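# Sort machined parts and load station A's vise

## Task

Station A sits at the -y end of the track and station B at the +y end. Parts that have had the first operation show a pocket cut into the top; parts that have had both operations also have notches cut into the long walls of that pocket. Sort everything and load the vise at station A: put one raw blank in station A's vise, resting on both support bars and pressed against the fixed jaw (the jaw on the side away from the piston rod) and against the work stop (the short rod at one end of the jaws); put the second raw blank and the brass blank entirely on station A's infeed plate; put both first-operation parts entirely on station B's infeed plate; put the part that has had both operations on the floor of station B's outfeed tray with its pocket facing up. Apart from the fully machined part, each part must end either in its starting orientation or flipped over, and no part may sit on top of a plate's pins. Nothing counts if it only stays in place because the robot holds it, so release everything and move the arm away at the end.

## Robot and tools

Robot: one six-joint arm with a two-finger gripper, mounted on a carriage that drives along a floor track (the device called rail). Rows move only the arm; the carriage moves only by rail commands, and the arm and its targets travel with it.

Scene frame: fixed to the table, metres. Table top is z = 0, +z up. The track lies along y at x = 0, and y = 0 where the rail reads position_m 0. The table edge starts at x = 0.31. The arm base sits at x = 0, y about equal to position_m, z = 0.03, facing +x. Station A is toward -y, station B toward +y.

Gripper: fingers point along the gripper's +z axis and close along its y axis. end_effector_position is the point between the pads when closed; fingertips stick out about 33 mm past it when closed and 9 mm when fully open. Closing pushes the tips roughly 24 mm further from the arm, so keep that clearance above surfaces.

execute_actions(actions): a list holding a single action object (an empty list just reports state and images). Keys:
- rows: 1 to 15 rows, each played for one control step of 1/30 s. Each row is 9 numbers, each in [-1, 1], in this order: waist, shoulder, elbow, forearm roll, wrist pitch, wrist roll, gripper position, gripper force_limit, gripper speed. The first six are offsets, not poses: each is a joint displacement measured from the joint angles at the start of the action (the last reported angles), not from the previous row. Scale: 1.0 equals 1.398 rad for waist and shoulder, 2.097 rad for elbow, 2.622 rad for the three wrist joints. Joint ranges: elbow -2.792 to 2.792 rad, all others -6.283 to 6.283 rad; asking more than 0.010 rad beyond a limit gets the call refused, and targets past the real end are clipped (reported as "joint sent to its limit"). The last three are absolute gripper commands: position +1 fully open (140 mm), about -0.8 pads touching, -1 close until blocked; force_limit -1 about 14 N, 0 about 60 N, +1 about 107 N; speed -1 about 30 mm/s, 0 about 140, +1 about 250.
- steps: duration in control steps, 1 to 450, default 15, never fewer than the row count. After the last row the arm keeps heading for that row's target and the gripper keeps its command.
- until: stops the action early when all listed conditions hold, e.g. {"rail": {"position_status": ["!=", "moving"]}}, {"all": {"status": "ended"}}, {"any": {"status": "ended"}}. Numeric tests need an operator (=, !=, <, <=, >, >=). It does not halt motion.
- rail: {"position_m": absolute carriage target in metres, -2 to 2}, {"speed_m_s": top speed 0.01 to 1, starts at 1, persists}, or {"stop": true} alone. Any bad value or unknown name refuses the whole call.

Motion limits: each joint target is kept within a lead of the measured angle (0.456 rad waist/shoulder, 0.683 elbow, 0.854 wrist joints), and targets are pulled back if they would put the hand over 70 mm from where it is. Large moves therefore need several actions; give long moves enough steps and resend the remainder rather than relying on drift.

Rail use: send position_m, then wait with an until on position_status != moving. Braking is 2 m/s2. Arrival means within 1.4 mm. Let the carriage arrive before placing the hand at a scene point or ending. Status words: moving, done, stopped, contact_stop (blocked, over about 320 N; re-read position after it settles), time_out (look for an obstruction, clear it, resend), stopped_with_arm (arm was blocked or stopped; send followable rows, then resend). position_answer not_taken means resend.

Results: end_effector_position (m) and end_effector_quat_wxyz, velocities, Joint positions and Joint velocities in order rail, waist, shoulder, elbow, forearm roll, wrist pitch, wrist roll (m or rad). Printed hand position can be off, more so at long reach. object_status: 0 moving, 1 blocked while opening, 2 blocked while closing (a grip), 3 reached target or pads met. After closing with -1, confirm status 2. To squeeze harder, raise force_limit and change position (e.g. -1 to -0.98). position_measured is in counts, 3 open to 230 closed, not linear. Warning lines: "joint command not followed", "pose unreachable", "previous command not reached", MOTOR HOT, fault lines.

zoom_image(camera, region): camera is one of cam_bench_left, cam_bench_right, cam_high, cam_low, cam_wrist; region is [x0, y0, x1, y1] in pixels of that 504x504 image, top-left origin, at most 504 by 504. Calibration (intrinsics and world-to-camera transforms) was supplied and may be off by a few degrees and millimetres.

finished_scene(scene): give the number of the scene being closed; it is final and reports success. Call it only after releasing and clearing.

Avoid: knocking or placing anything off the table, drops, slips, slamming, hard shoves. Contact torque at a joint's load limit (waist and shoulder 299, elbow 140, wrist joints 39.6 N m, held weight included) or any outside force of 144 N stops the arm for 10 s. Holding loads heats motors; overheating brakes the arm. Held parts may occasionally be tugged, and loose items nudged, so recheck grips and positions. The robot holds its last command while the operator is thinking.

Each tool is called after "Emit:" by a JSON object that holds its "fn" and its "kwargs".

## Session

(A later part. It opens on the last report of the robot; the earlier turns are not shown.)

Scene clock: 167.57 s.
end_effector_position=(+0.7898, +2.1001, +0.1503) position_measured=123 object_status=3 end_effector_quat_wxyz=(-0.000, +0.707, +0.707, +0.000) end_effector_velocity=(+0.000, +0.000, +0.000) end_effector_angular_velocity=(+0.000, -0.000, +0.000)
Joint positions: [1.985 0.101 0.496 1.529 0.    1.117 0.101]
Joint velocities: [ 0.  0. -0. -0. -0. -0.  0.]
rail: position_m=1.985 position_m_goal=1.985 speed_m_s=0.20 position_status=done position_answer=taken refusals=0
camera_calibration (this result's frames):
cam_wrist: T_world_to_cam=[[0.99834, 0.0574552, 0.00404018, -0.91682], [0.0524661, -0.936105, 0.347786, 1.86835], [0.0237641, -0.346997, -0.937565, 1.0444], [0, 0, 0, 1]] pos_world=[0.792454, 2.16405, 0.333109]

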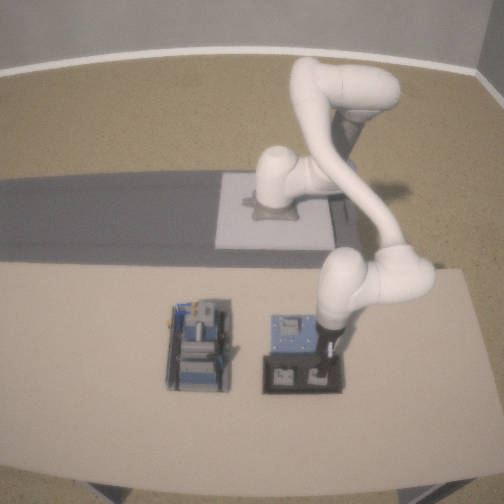

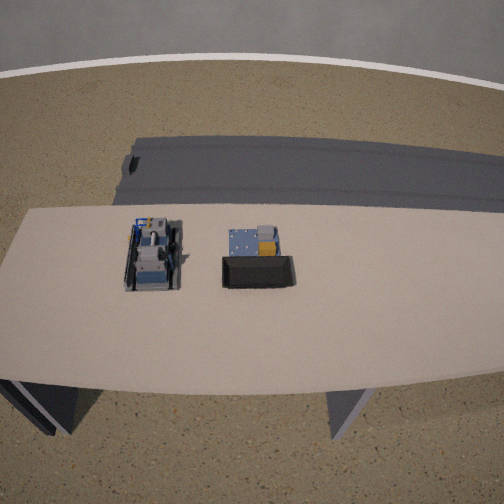

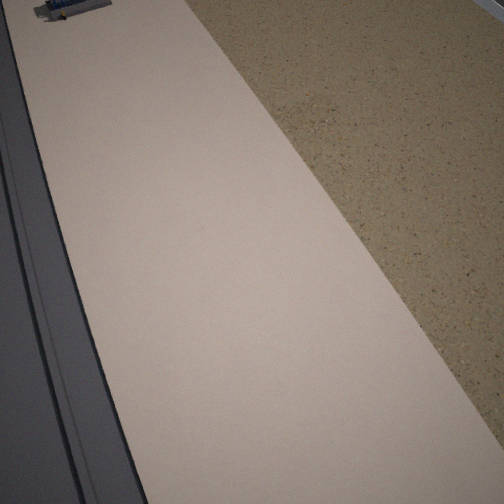

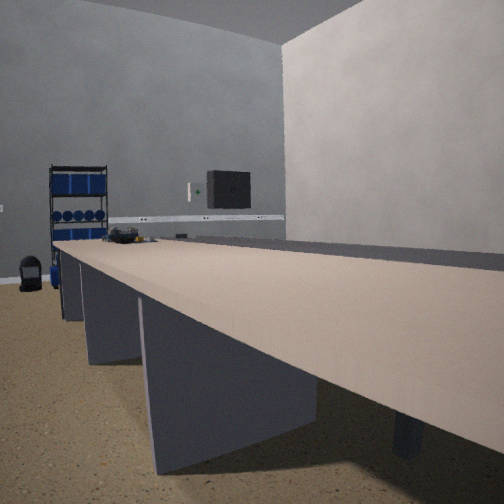

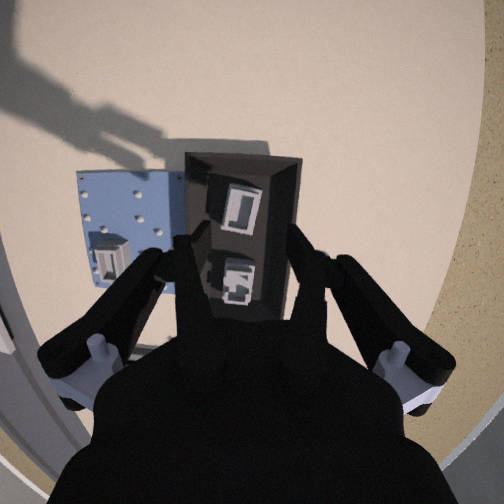

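Emit:
{"fn": "execute_actions", "kwargs": {"actions": [{"rail":{"position_m":1.9915,"speed_m_s":0.1},"rows":[[0,0.0025,0.003,0,-0.0035,0.007,0.05,0.3,-0.3],[0,0.0066,0.0075,0,-0.0095,0.018,0.05,0.3,-0.3],[0,0.0115,0.013,0,-0.0167,0.03,0.05,0.3,-0.3],[0,0.0165,0.0188,0,-0.024,0.042,0.05,0.3,-0.3],[0,0.0215,0.0244,0,-0.031,0.052,0.05,0.3,-0.3],[0,0.0264,0.03,0,-0.038,0.058,0.05,0.3,-0.3],[0,0.0303,0.0346,0,-0.044,0.061,0.05,0.3,-0.3],[0,0.033,0.0376,0,-0.0477,0.061,0.05,0.3,-0.3]],"steps":20}]}}

Emit:
{"fn": "zoom_image", "kwargs": {"camera": "cam_wrist", "region": [170, 150, 320, 290]}}

Scene clock: 171.50 s.
end_effector_position=(+0.7803, +2.1056, +0.0753) position_measured=123 object_status=3 end_effector_quat_wxyz=(-0.000, +0.761, +0.648, -0.000) end_effector_velocity=(-0.000, -0.000, -0.000) end_effector_angular_velocity=(-0.000, +0.000, -0.000)
Joint positions: [1.992 0.101 0.542 1.607 0.    0.992 0.261]
Joint velocities: [-0. -0. -0.  0.  0. -0.  0.]
rail: position_m=1.992 position_m_goal=1.992 speed_m_s=0.10 position_status=done position_answer=taken refusals=0
camera_calibration (this result's frames):
cam_wrist: T_world_to_cam=[[0.994753, -0.10223, 0.00404903, -0.568266], [-0.0972465, -0.932483, 0.347878, 2.00928], [-0.0317878, -0.346446, -0.937531, 1.01848], [0, 0, 0, 1]] pos_world=[0.793055, 2.16838, 0.258177]

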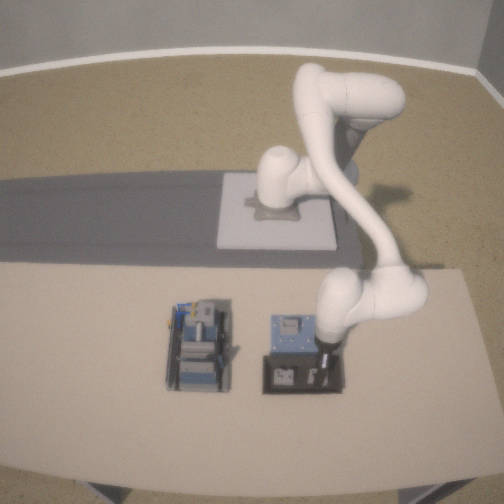

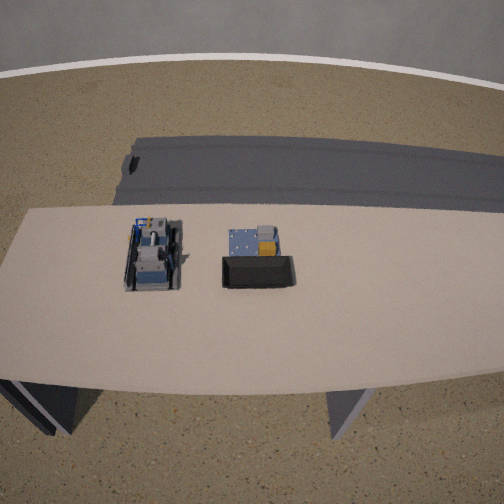

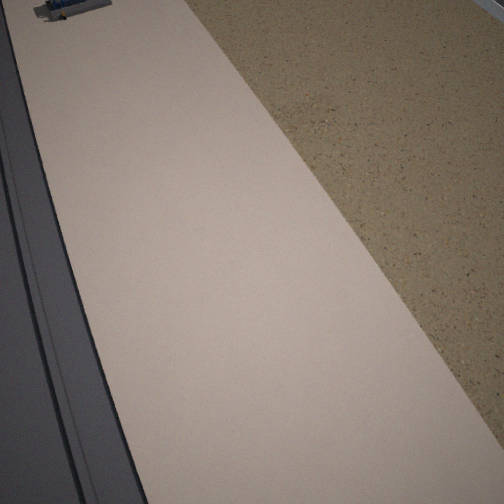

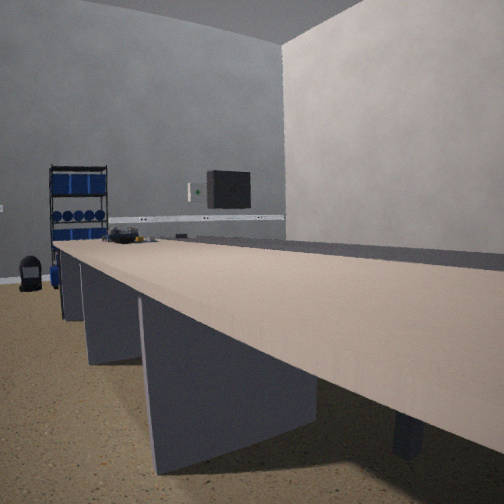

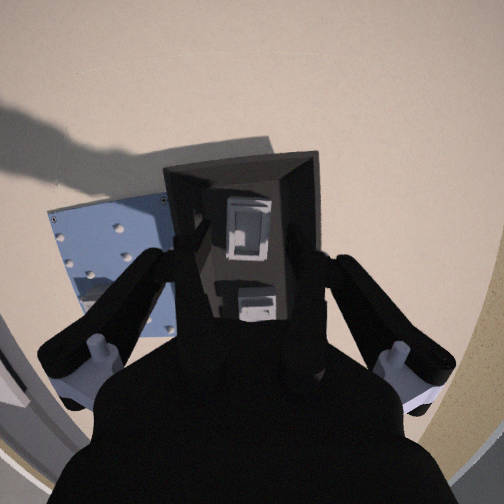

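Region (170, 150, 320, 290) of cam_wrist's 504x504 image, scaled by 3.360, with more detail than that image has; it fills the top 470 rows of this view, and the rest is white.

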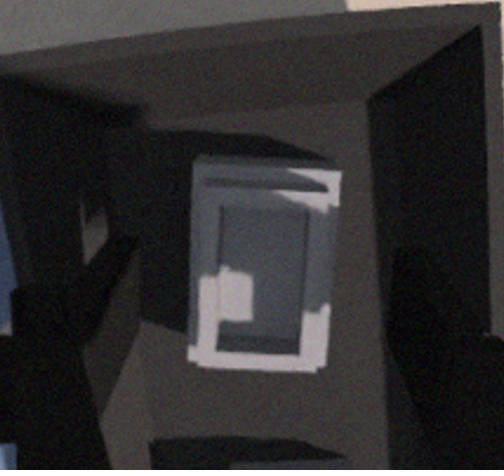

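Emit:
{"fn": "execute_actions", "kwargs": {"actions": [{"rows":[[0,0,0,0,0,0,-0.08,0.3,-0.3],[0,0.002,0.001,0,-0.0018,0,-0.08,0.3,-0.3],[0,0.005,0.0023,0,-0.0045,0,-0.08,0.3,-0.3],[0,0.0085,0.004,0,-0.0077,0,-0.08,0.3,-0.3],[0,0.012,0.0055,0,-0.0108,0,-0.08,0.3,-0.3],[0,0.0142,0.0065,0,-0.0128,0,-0.08,0.3,-0.3],[0,0.0142,0.0065,0,-0.0128,0,-0.08,0.3,-0.3],[0,0.0142,0.0065,0,-0.0128,0,-0.08,0.3,-0.3],[0,0.0142,0.0065,0,-0.0128,0,-0.08,0.3,-0.3],[0,0.0142,0.0065,0,-0.0128,0,-0.08,0.3,-0.3],[0,0.0142,0.0065,0,-0.0128,0,-0.08,0.3,-0.3],[0,0.0142,0.0065,0,-0.0128,0,-0.08,0.3,-0.3],[0,0.0142,0.0065,0,-0.0128,0,-1,0.4,-0.5]],"steps":30}]}}

Scene clock: 177.30 s.
end_effector_position=(+0.7803, +2.1056, +0.0535) position_measured=173 object_status=2 end_effector_quat_wxyz=(-0.000, +0.761, +0.648, +0.000) end_effector_velocity=(+0.000, +0.000, +0.000) end_effector_angular_velocity=(+0.000, -0.000, +0.000)
Joint positions: [1.992 0.101 0.562 1.621 0.    0.959 0.261]
Joint velocities: [ 0.  0. -0. -0. -0.  0. -0.]
rail: position_m=1.992 position_m_goal=1.992 speed_m_s=0.10 position_status=done position_answer=taken refusals=0
camera_calibration (this result's frames):
cam_wrist: T_world_to_cam=[[0.99475, -0.102252, 0.0042047, -0.568156], [-0.0973222, -0.932486, 0.347849, 2.01695], [-0.0316475, -0.346432, -0.937541, 0.997815], [0, 0, 0, 1]] pos_world=[0.793045, 2.16835, 0.236289]

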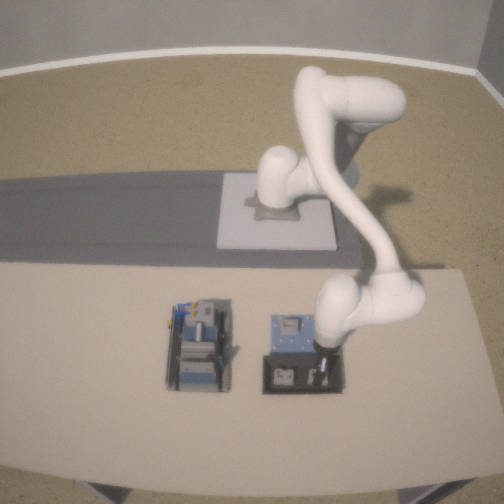

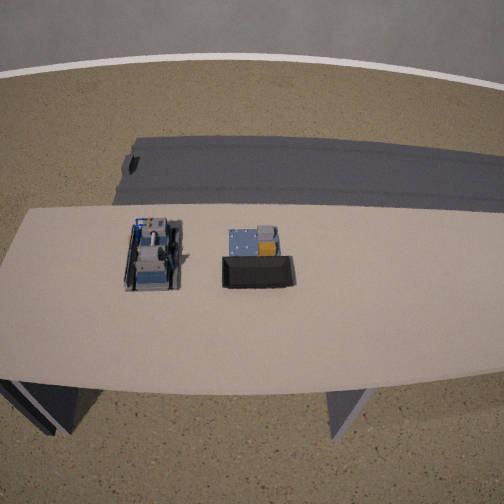

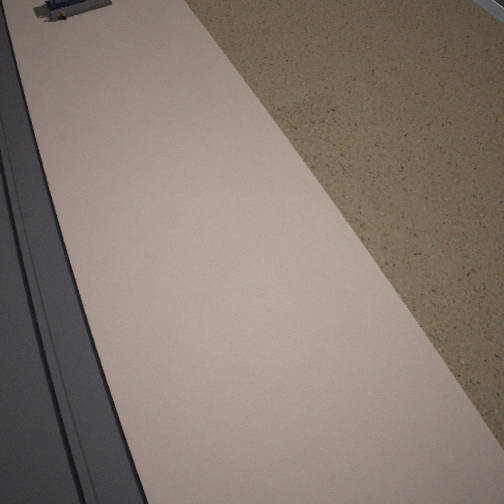

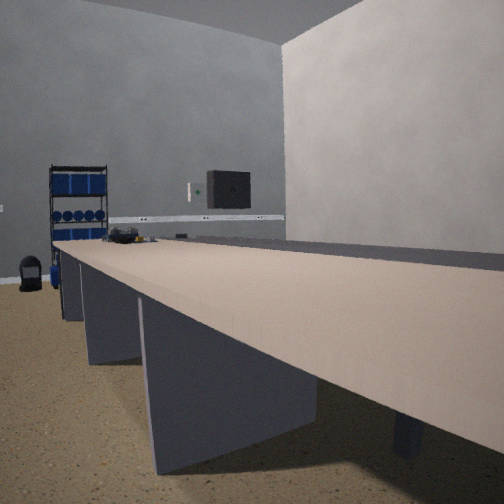

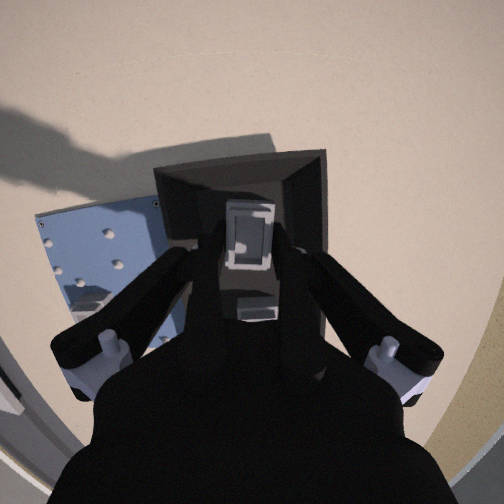

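Emit:
{"fn": "execute_actions", "kwargs": {"actions": [{"rows":[[0,-0.003,-0.0013,0,0.0027,0,-1,0.4,-0.5],[0,-0.008,-0.0036,0,0.007,0,-1,0.4,-0.5],[0,-0.0142,-0.0065,0,0.0128,0,-1,0.4,-0.5],[0,-0.023,-0.012,0,0.022,0,-1,0.4,-0.5],[0,-0.032,-0.018,0,0.0315,0,-1,0.4,-0.5],[0,-0.041,-0.024,0,0.041,0,-1,0.4,-0.5],[0,-0.05,-0.03,0,0.0505,0,-1,0.4,-0.5],[0,-0.057,-0.0345,0,0.058,0,-1,0.4,-0.5],[0,-0.0624,-0.0378,0,0.0635,0,-1,0.4,-0.5]],"steps":20}]}}

Emit:
{"fn": "execute_actions", "kwargs": {"actions": [{"rows":[[0.001,-0.0057,0.0057,0,-0.0015,-0.0014,-1,0.4,-0.5],[0.0023,-0.015,0.015,0,-0.004,-0.0036,-1,0.4,-0.5],[0.0043,-0.0285,0.0285,0,-0.0077,-0.007,-1,0.4,-0.5],[0.007,-0.0456,0.0457,0,-0.012,-0.011,-1,0.4,-0.5],[0.0095,-0.0626,0.0628,0,-0.017,-0.015,-1,0.4,-0.5],[0.012,-0.08,0.08,0,-0.0214,-0.019,-1,0.4,-0.5],[0.0147,-0.097,0.097,0,-0.026,-0.023,-1,0.4,-0.5],[0.0173,-0.114,0.114,0,-0.0306,-0.0274,-1,0.4,-0.5],[0.02,-0.131,0.1313,0,-0.035,-0.0315,-1,0.4,-0.5],[0.0225,-0.148,0.1484,0,-0.04,-0.0356,-1,0.4,-0.5],[0.025,-0.163,0.1637,0,-0.044,-0.039,-1,0.4,-0.5],[0.0266,-0.1746,0.175,0,-0.047,-0.042,-1,0.4,-0.5],[0.028,-0.184,0.1846,0,-0.0495,-0.044,-1,0.4,-0.5],[0.0289,-0.1898,0.1903,0,-0.051,-0.0456,-1,0.4,-0.5]],"steps":30}]}}

Scene clock: 186.90 s.
end_effector_position=(+0.7802, +2.1056, +0.1604) position_measured=173 object_status=2 end_effector_quat_wxyz=(-0.000, +0.761, +0.648, +0.000) end_effector_velocity=(-0.000, -0.000, +0.000) end_effector_angular_velocity=(-0.000, +0.000, +0.000)
Joint positions: [1.992 0.101 0.475 1.542 0.    1.125 0.261]
Joint velocities: [ 0.  0. -0. -0.  0.  0. -0.]
rail: position_m=1.992 position_m_goal=1.992 speed_m_s=0.10 position_status=done position_answer=taken refusals=0
camera_calibration (this result's frames):
cam_wrist: T_world_to_cam=[[0.994753, -0.102221, 0.00411179, -0.56855], [-0.0972616, -0.932495, 0.34784, 1.97969], [-0.0317225, -0.346415, -0.937545, 1.09812], [0, 0, 0, 1]] pos_world=[0.792949, 2.16834, 0.343254]

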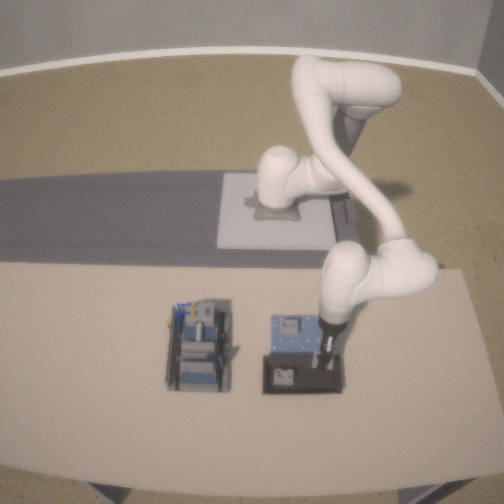

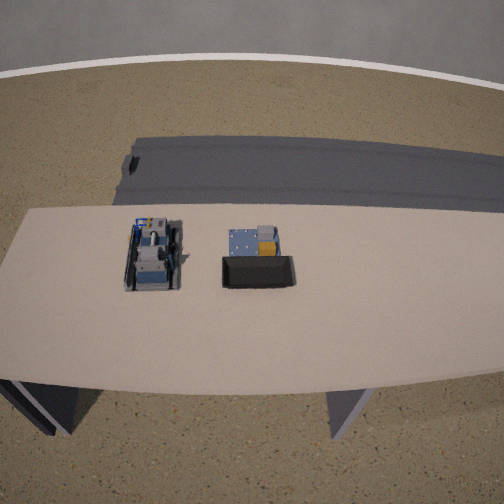

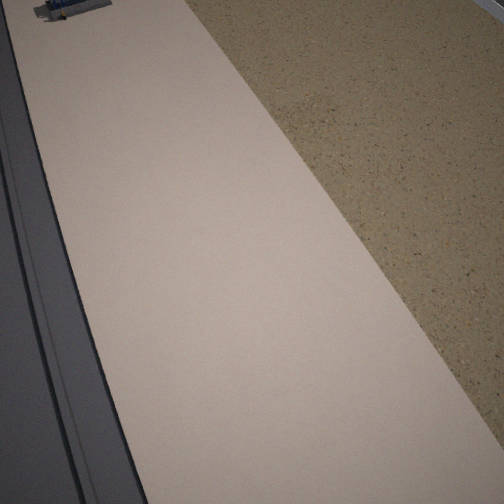

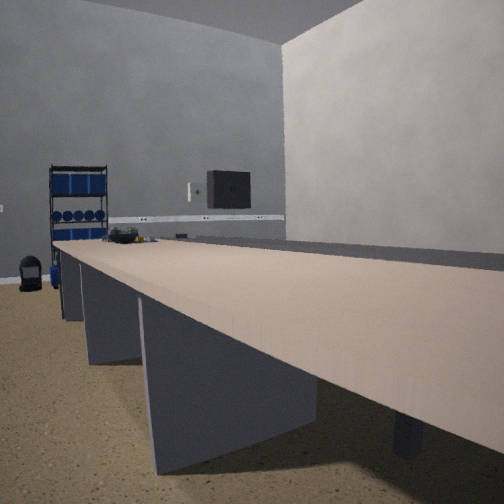

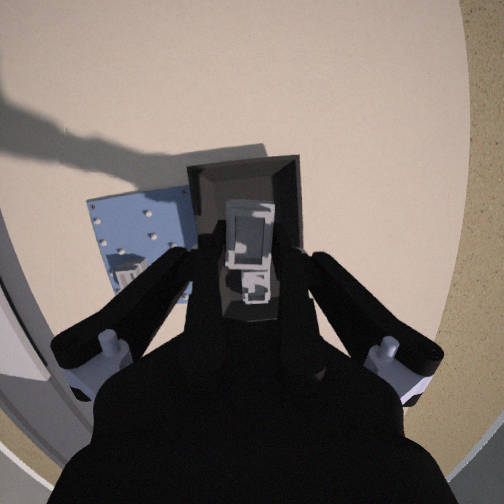

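Scene clock: 187.90 s.
end_effector_position=(+0.5856, +2.1100, +0.1503) position_measured=173 object_status=2 end_effector_quat_wxyz=(-0.000, +0.707, +0.707, +0.000) end_effector_velocity=(-0.000, -0.000, -0.000) end_effector_angular_velocity=(-0.000, +0.000, +0.000)
Joint positions: [1.992 0.142 0.209 1.941 0.    0.991 0.142]
Joint velocities: [ 0. -0.  0.  0. -0.  0. -0.]
rail: position_m=1.992 position_m_goal=1.992 speed_m_s=0.10 position_status=done position_answer=taken refusals=0
camera_calibration (this result's frames):
cam_wrist: T_world_to_cam=[[0.998336, 0.0575126, 0.00413429, -0.713697], [0.0524849, -0.936069, 0.34788, 1.88822], [0.0238775, -0.347084, -0.93753, 1.05287], [0, 0, 0, 1]] pos_world=[0.588267, 2.17398, 0.33317]

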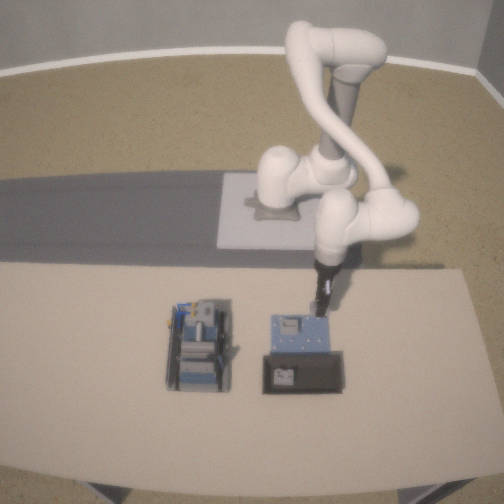

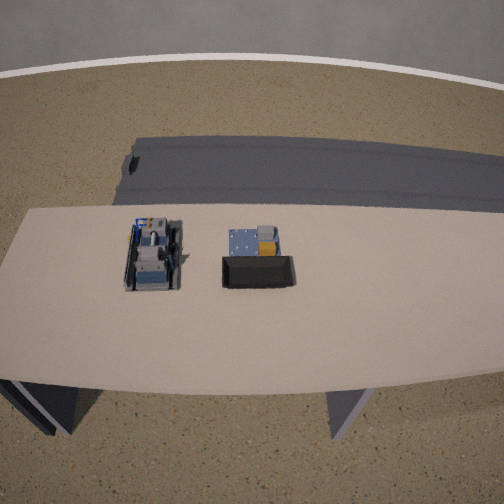

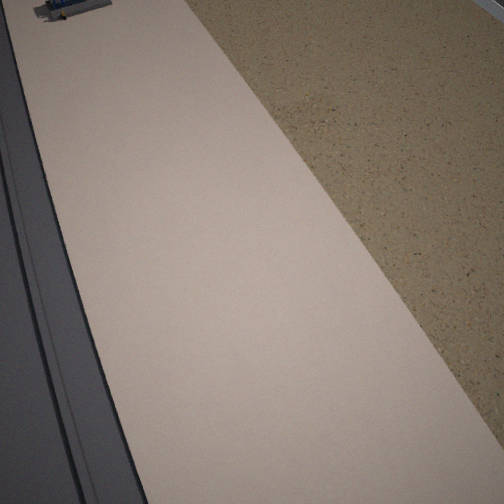

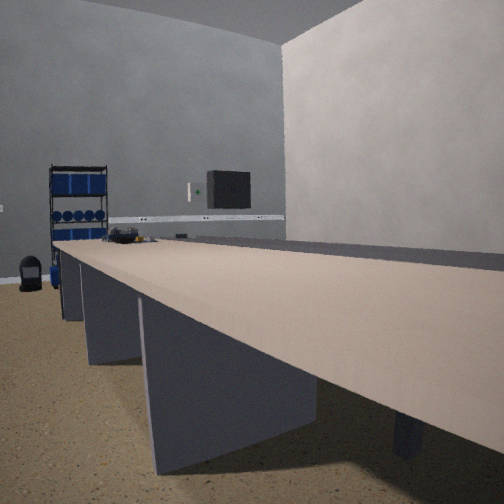

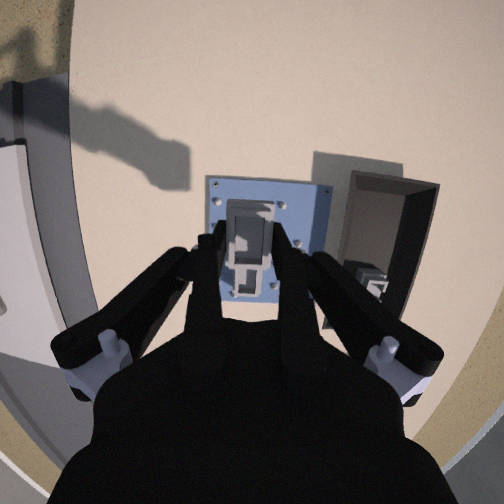

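Emit:
{"fn": "execute_actions", "kwargs": {"actions": [{"rows":[[0,0.003,0.0017,0,-0.003,0,-1,0.4,-0.5],[0,0.009,0.005,0,-0.0088,0,-1,0.4,-0.5],[0,0.017,0.0095,0,-0.0167,0,-1,0.4,-0.5],[0,0.026,0.0145,0,-0.0255,0,-1,0.4,-0.5],[0,0.035,0.0193,0,-0.034,0,-1,0.4,-0.5],[0,0.044,0.024,0,-0.0427,0,-1,0.4,-0.5],[0,0.052,0.0273,0,-0.0496,0,-1,0.4,-0.5],[0,0.059,0.03,0,-0.0555,0,-1,0.4,-0.5],[0,0.065,0.0325,0,-0.0607,0,-1,0.4,-0.5],[0,0.069,0.034,0,-0.064,0,-1,0.4,-0.5],[0,0.072,0.0352,0,-0.0666,0,-1,0.4,-0.5],[0,0.0739,0.036,0,-0.0682,0,-1,0.4,-0.5]],"steps":25}]}}

Scene clock: 196.93 s.
end_effector_position=(+0.5856, +2.1100, +0.0555) position_measured=173 object_status=2 end_effector_quat_wxyz=(-0.000, +0.707, +0.707, +0.000) end_effector_velocity=(-0.000, -0.000, -0.000) end_effector_angular_velocity=(-0.000, +0.000, -0.000)
Joint positions: [1.992 0.142 0.313 2.017 0.    0.813 0.142]
Joint velocities: [ 0.  0.  0.  0. -0. -0.  0.]
rail: position_m=1.992 position_m_goal=1.992 speed_m_s=0.10 position_status=done position_answer=taken refusals=0
camera_calibration (this result's frames):
cam_wrist: T_world_to_cam=[[0.998337, 0.0575001, 0.00414789, -0.713232], [0.0524675, -0.936057, 0.347916, 1.92117], [0.0238879, -0.347119, -0.937517, 0.964048], [0, 0, 0, 1]] pos_world=[0.588218, 2.17397, 0.238366]

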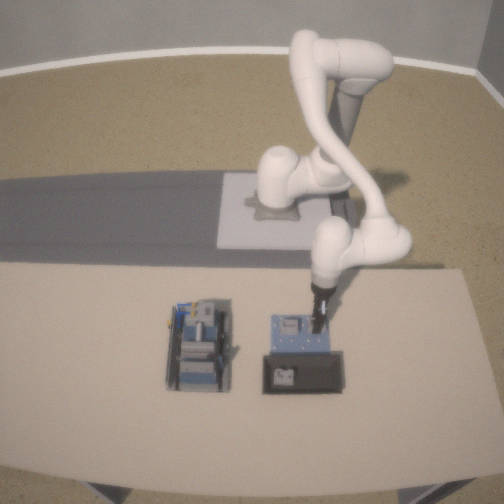

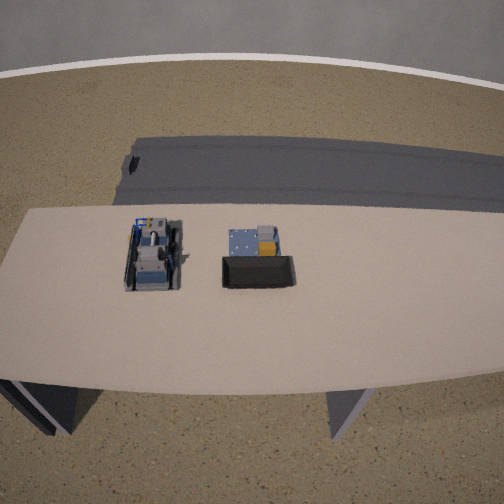

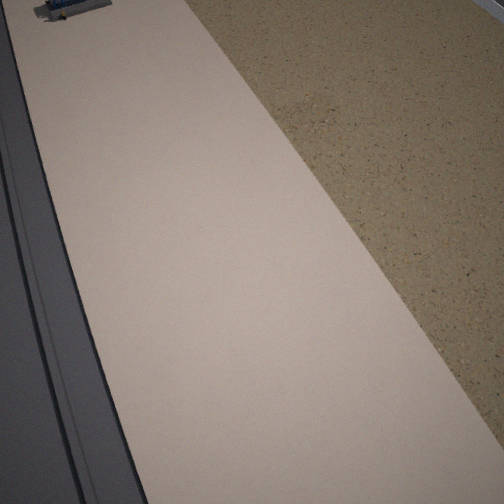

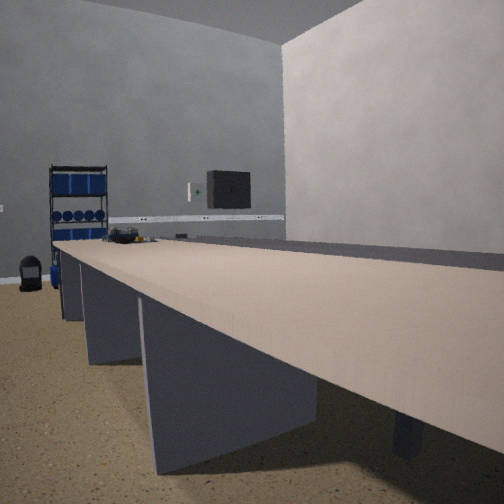

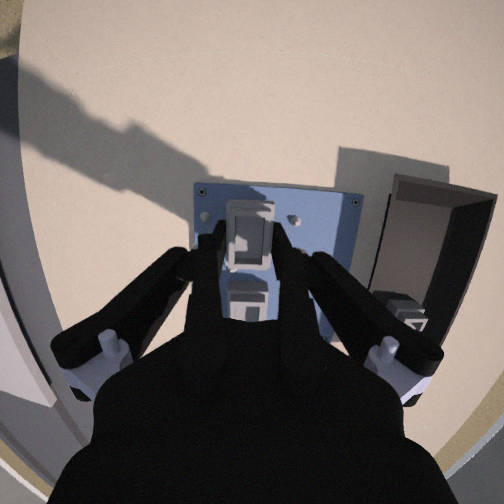

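Emit:
{"fn": "execute_actions", "kwargs": {"actions": [{"rows":[[0,0,0,0,0,0,-0.05,0.3,-0.3]],"steps":12}]}}

Scene clock: 198.93 s.
end_effector_position=(+0.5856, +2.1100, +0.0555) position_measured=135 object_status=0 end_effector_quat_wxyz=(-0.000, +0.707, +0.707, -0.000) end_effector_velocity=(+0.000, -0.000, -0.000) end_effector_angular_velocity=(-0.000, +0.000, -0.000)
Joint positions: [1.992 0.142 0.313 2.017 0.    0.813 0.142]
Joint velocities: [ 0. -0.  0.  0.  0. -0.  0.]
rail: position_m=1.992 position_m_goal=1.992 speed_m_s=0.10 position_status=done position_answer=taken refusals=0
camera_calibration (this result's frames):
cam_wrist: T_world_to_cam=[[0.998338, 0.0574844, 0.00410208, -0.713191], [0.0524689, -0.936061, 0.347904, 1.92119], [0.0238388, -0.34711, -0.937521, 0.964031], [0, 0, 0, 1]] pos_world=[0.588221, 2.17397, 0.238336]

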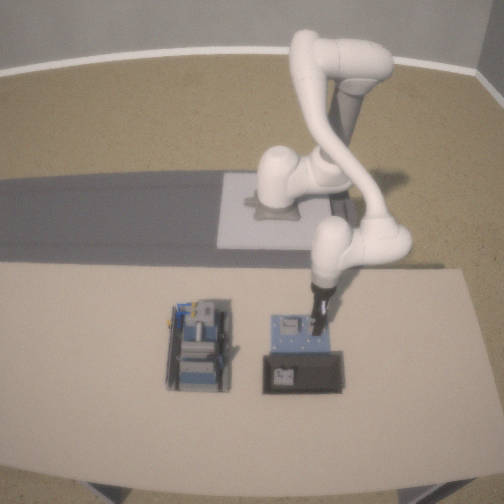

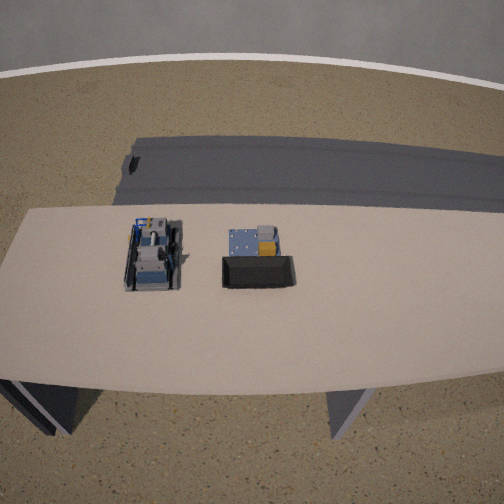

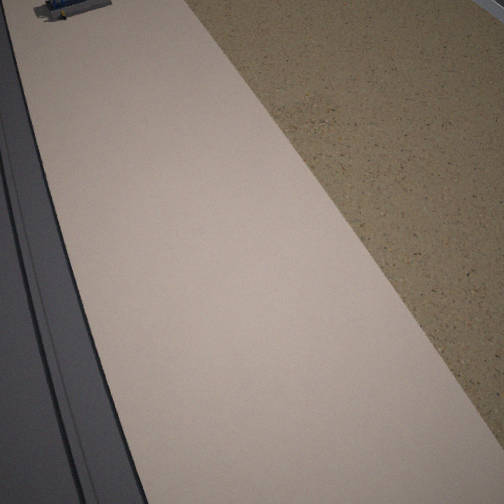

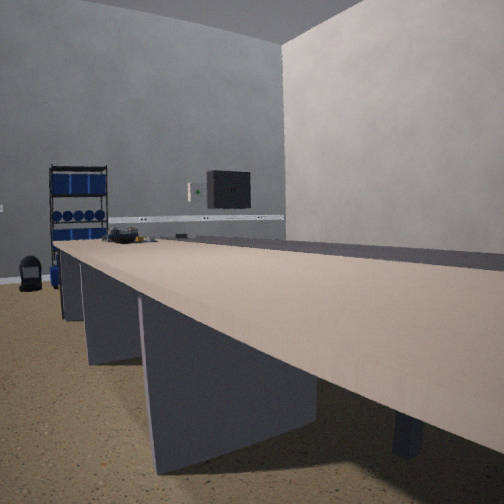

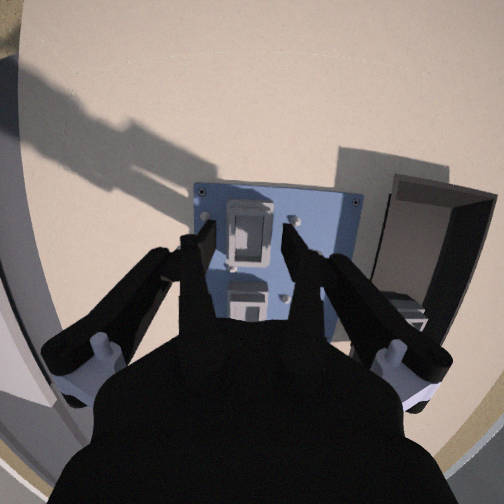

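Emit:
{"fn": "execute_actions", "kwargs": {"actions": [{"rows":[[0,-0.004,-0.0016,0,0.0034,0,0.05,0.3,-0.3],[0,-0.011,-0.0044,0,0.0094,0,0.05,0.3,-0.3],[0,-0.02,-0.008,0,0.017,0,0.05,0.3,-0.3],[0,-0.03,-0.0119,0,0.0255,0,0.05,0.3,-0.3],[0,-0.041,-0.018,0,0.036,0,0.05,0.3,-0.3],[0,-0.052,-0.024,0,0.047,0,0.05,0.3,-0.3],[0,-0.063,-0.03,0,0.0575,0,0.05,0.3,-0.3],[0,-0.074,-0.036,0,0.068,0,0.05,0.3,-0.3],[0,-0.085,-0.044,0,0.08,0,0.05,0.3,-0.3],[0,-0.094,-0.051,0,0.091,0,0.05,0.3,-0.3],[0,-0.1,-0.056,0,0.098,0,0.05,0.3,-0.3]],"steps":22}]}}

Emit:
{"fn": "zoom_image", "kwargs": {"camera": "cam_bench_right", "region": [110, 200, 310, 300]}}

Scene clock: 204.93 s.
end_effector_position=(+0.5861, +2.1100, +0.1922) position_measured=123 object_status=3 end_effector_quat_wxyz=(-0.000, +0.707, +0.707, +0.000) end_effector_velocity=(+0.001, -0.000, +0.000) end_effector_angular_velocity=(-0.000, -0.001, +0.000)
Joint positions: [1.992 0.142 0.173 1.899 0.    1.069 0.142]
Joint velocities: [ 0.    -0.     0.    -0.001 -0.     0.     0.   ]
rail: position_m=1.992 position_m_goal=1.992 speed_m_s=0.10 position_status=done position_answer=taken refusals=0
camera_calibration (this result's frames):
cam_wrist: T_world_to_cam=[[0.998335, 0.0575177, 0.00442473, -0.714345], [0.05239, -0.936091, 0.347835, 1.87381], [0.0241486, -0.347024, -0.937545, 1.09184], [0, 0, 0, 1]] pos_world=[0.58862, 2.17404, 0.375037]

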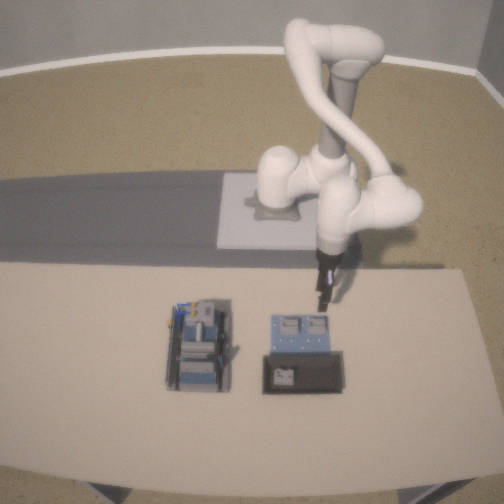

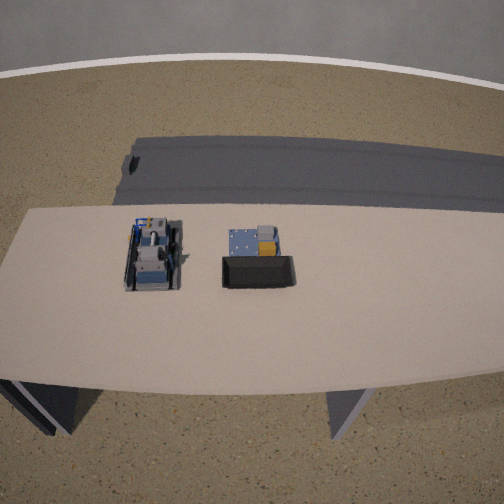

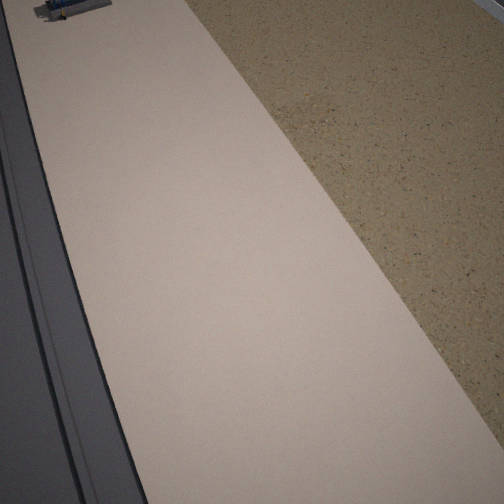

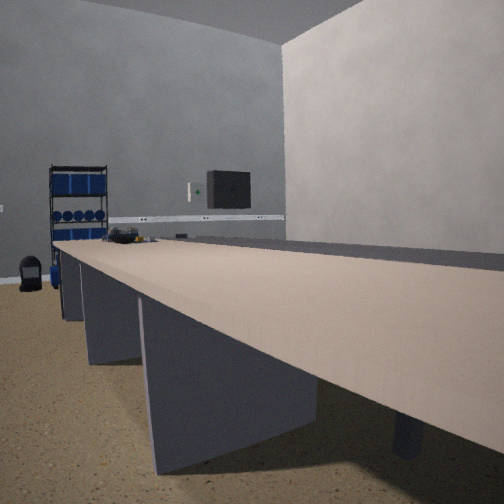

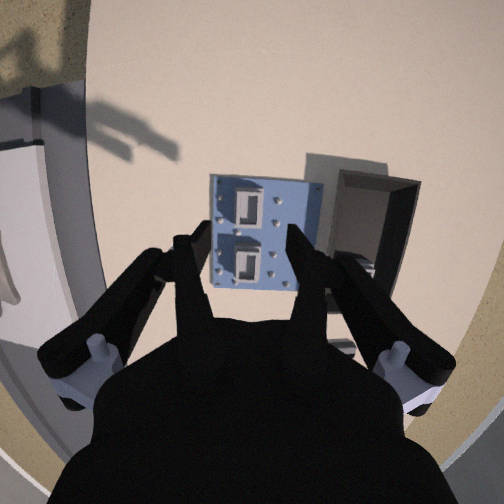

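Region (110, 200, 310, 300) of cam_bench_right's 504x504 image, scaled by 2.520, with more detail than that image has.

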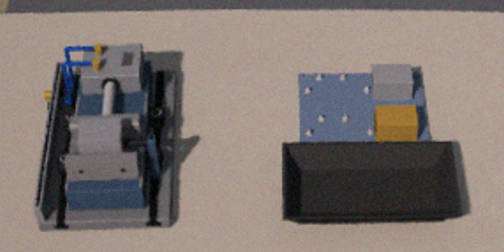

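Emit:
{"fn": "finished_scene", "kwargs": {"scene": 2}}

The scene is finished: the task was done.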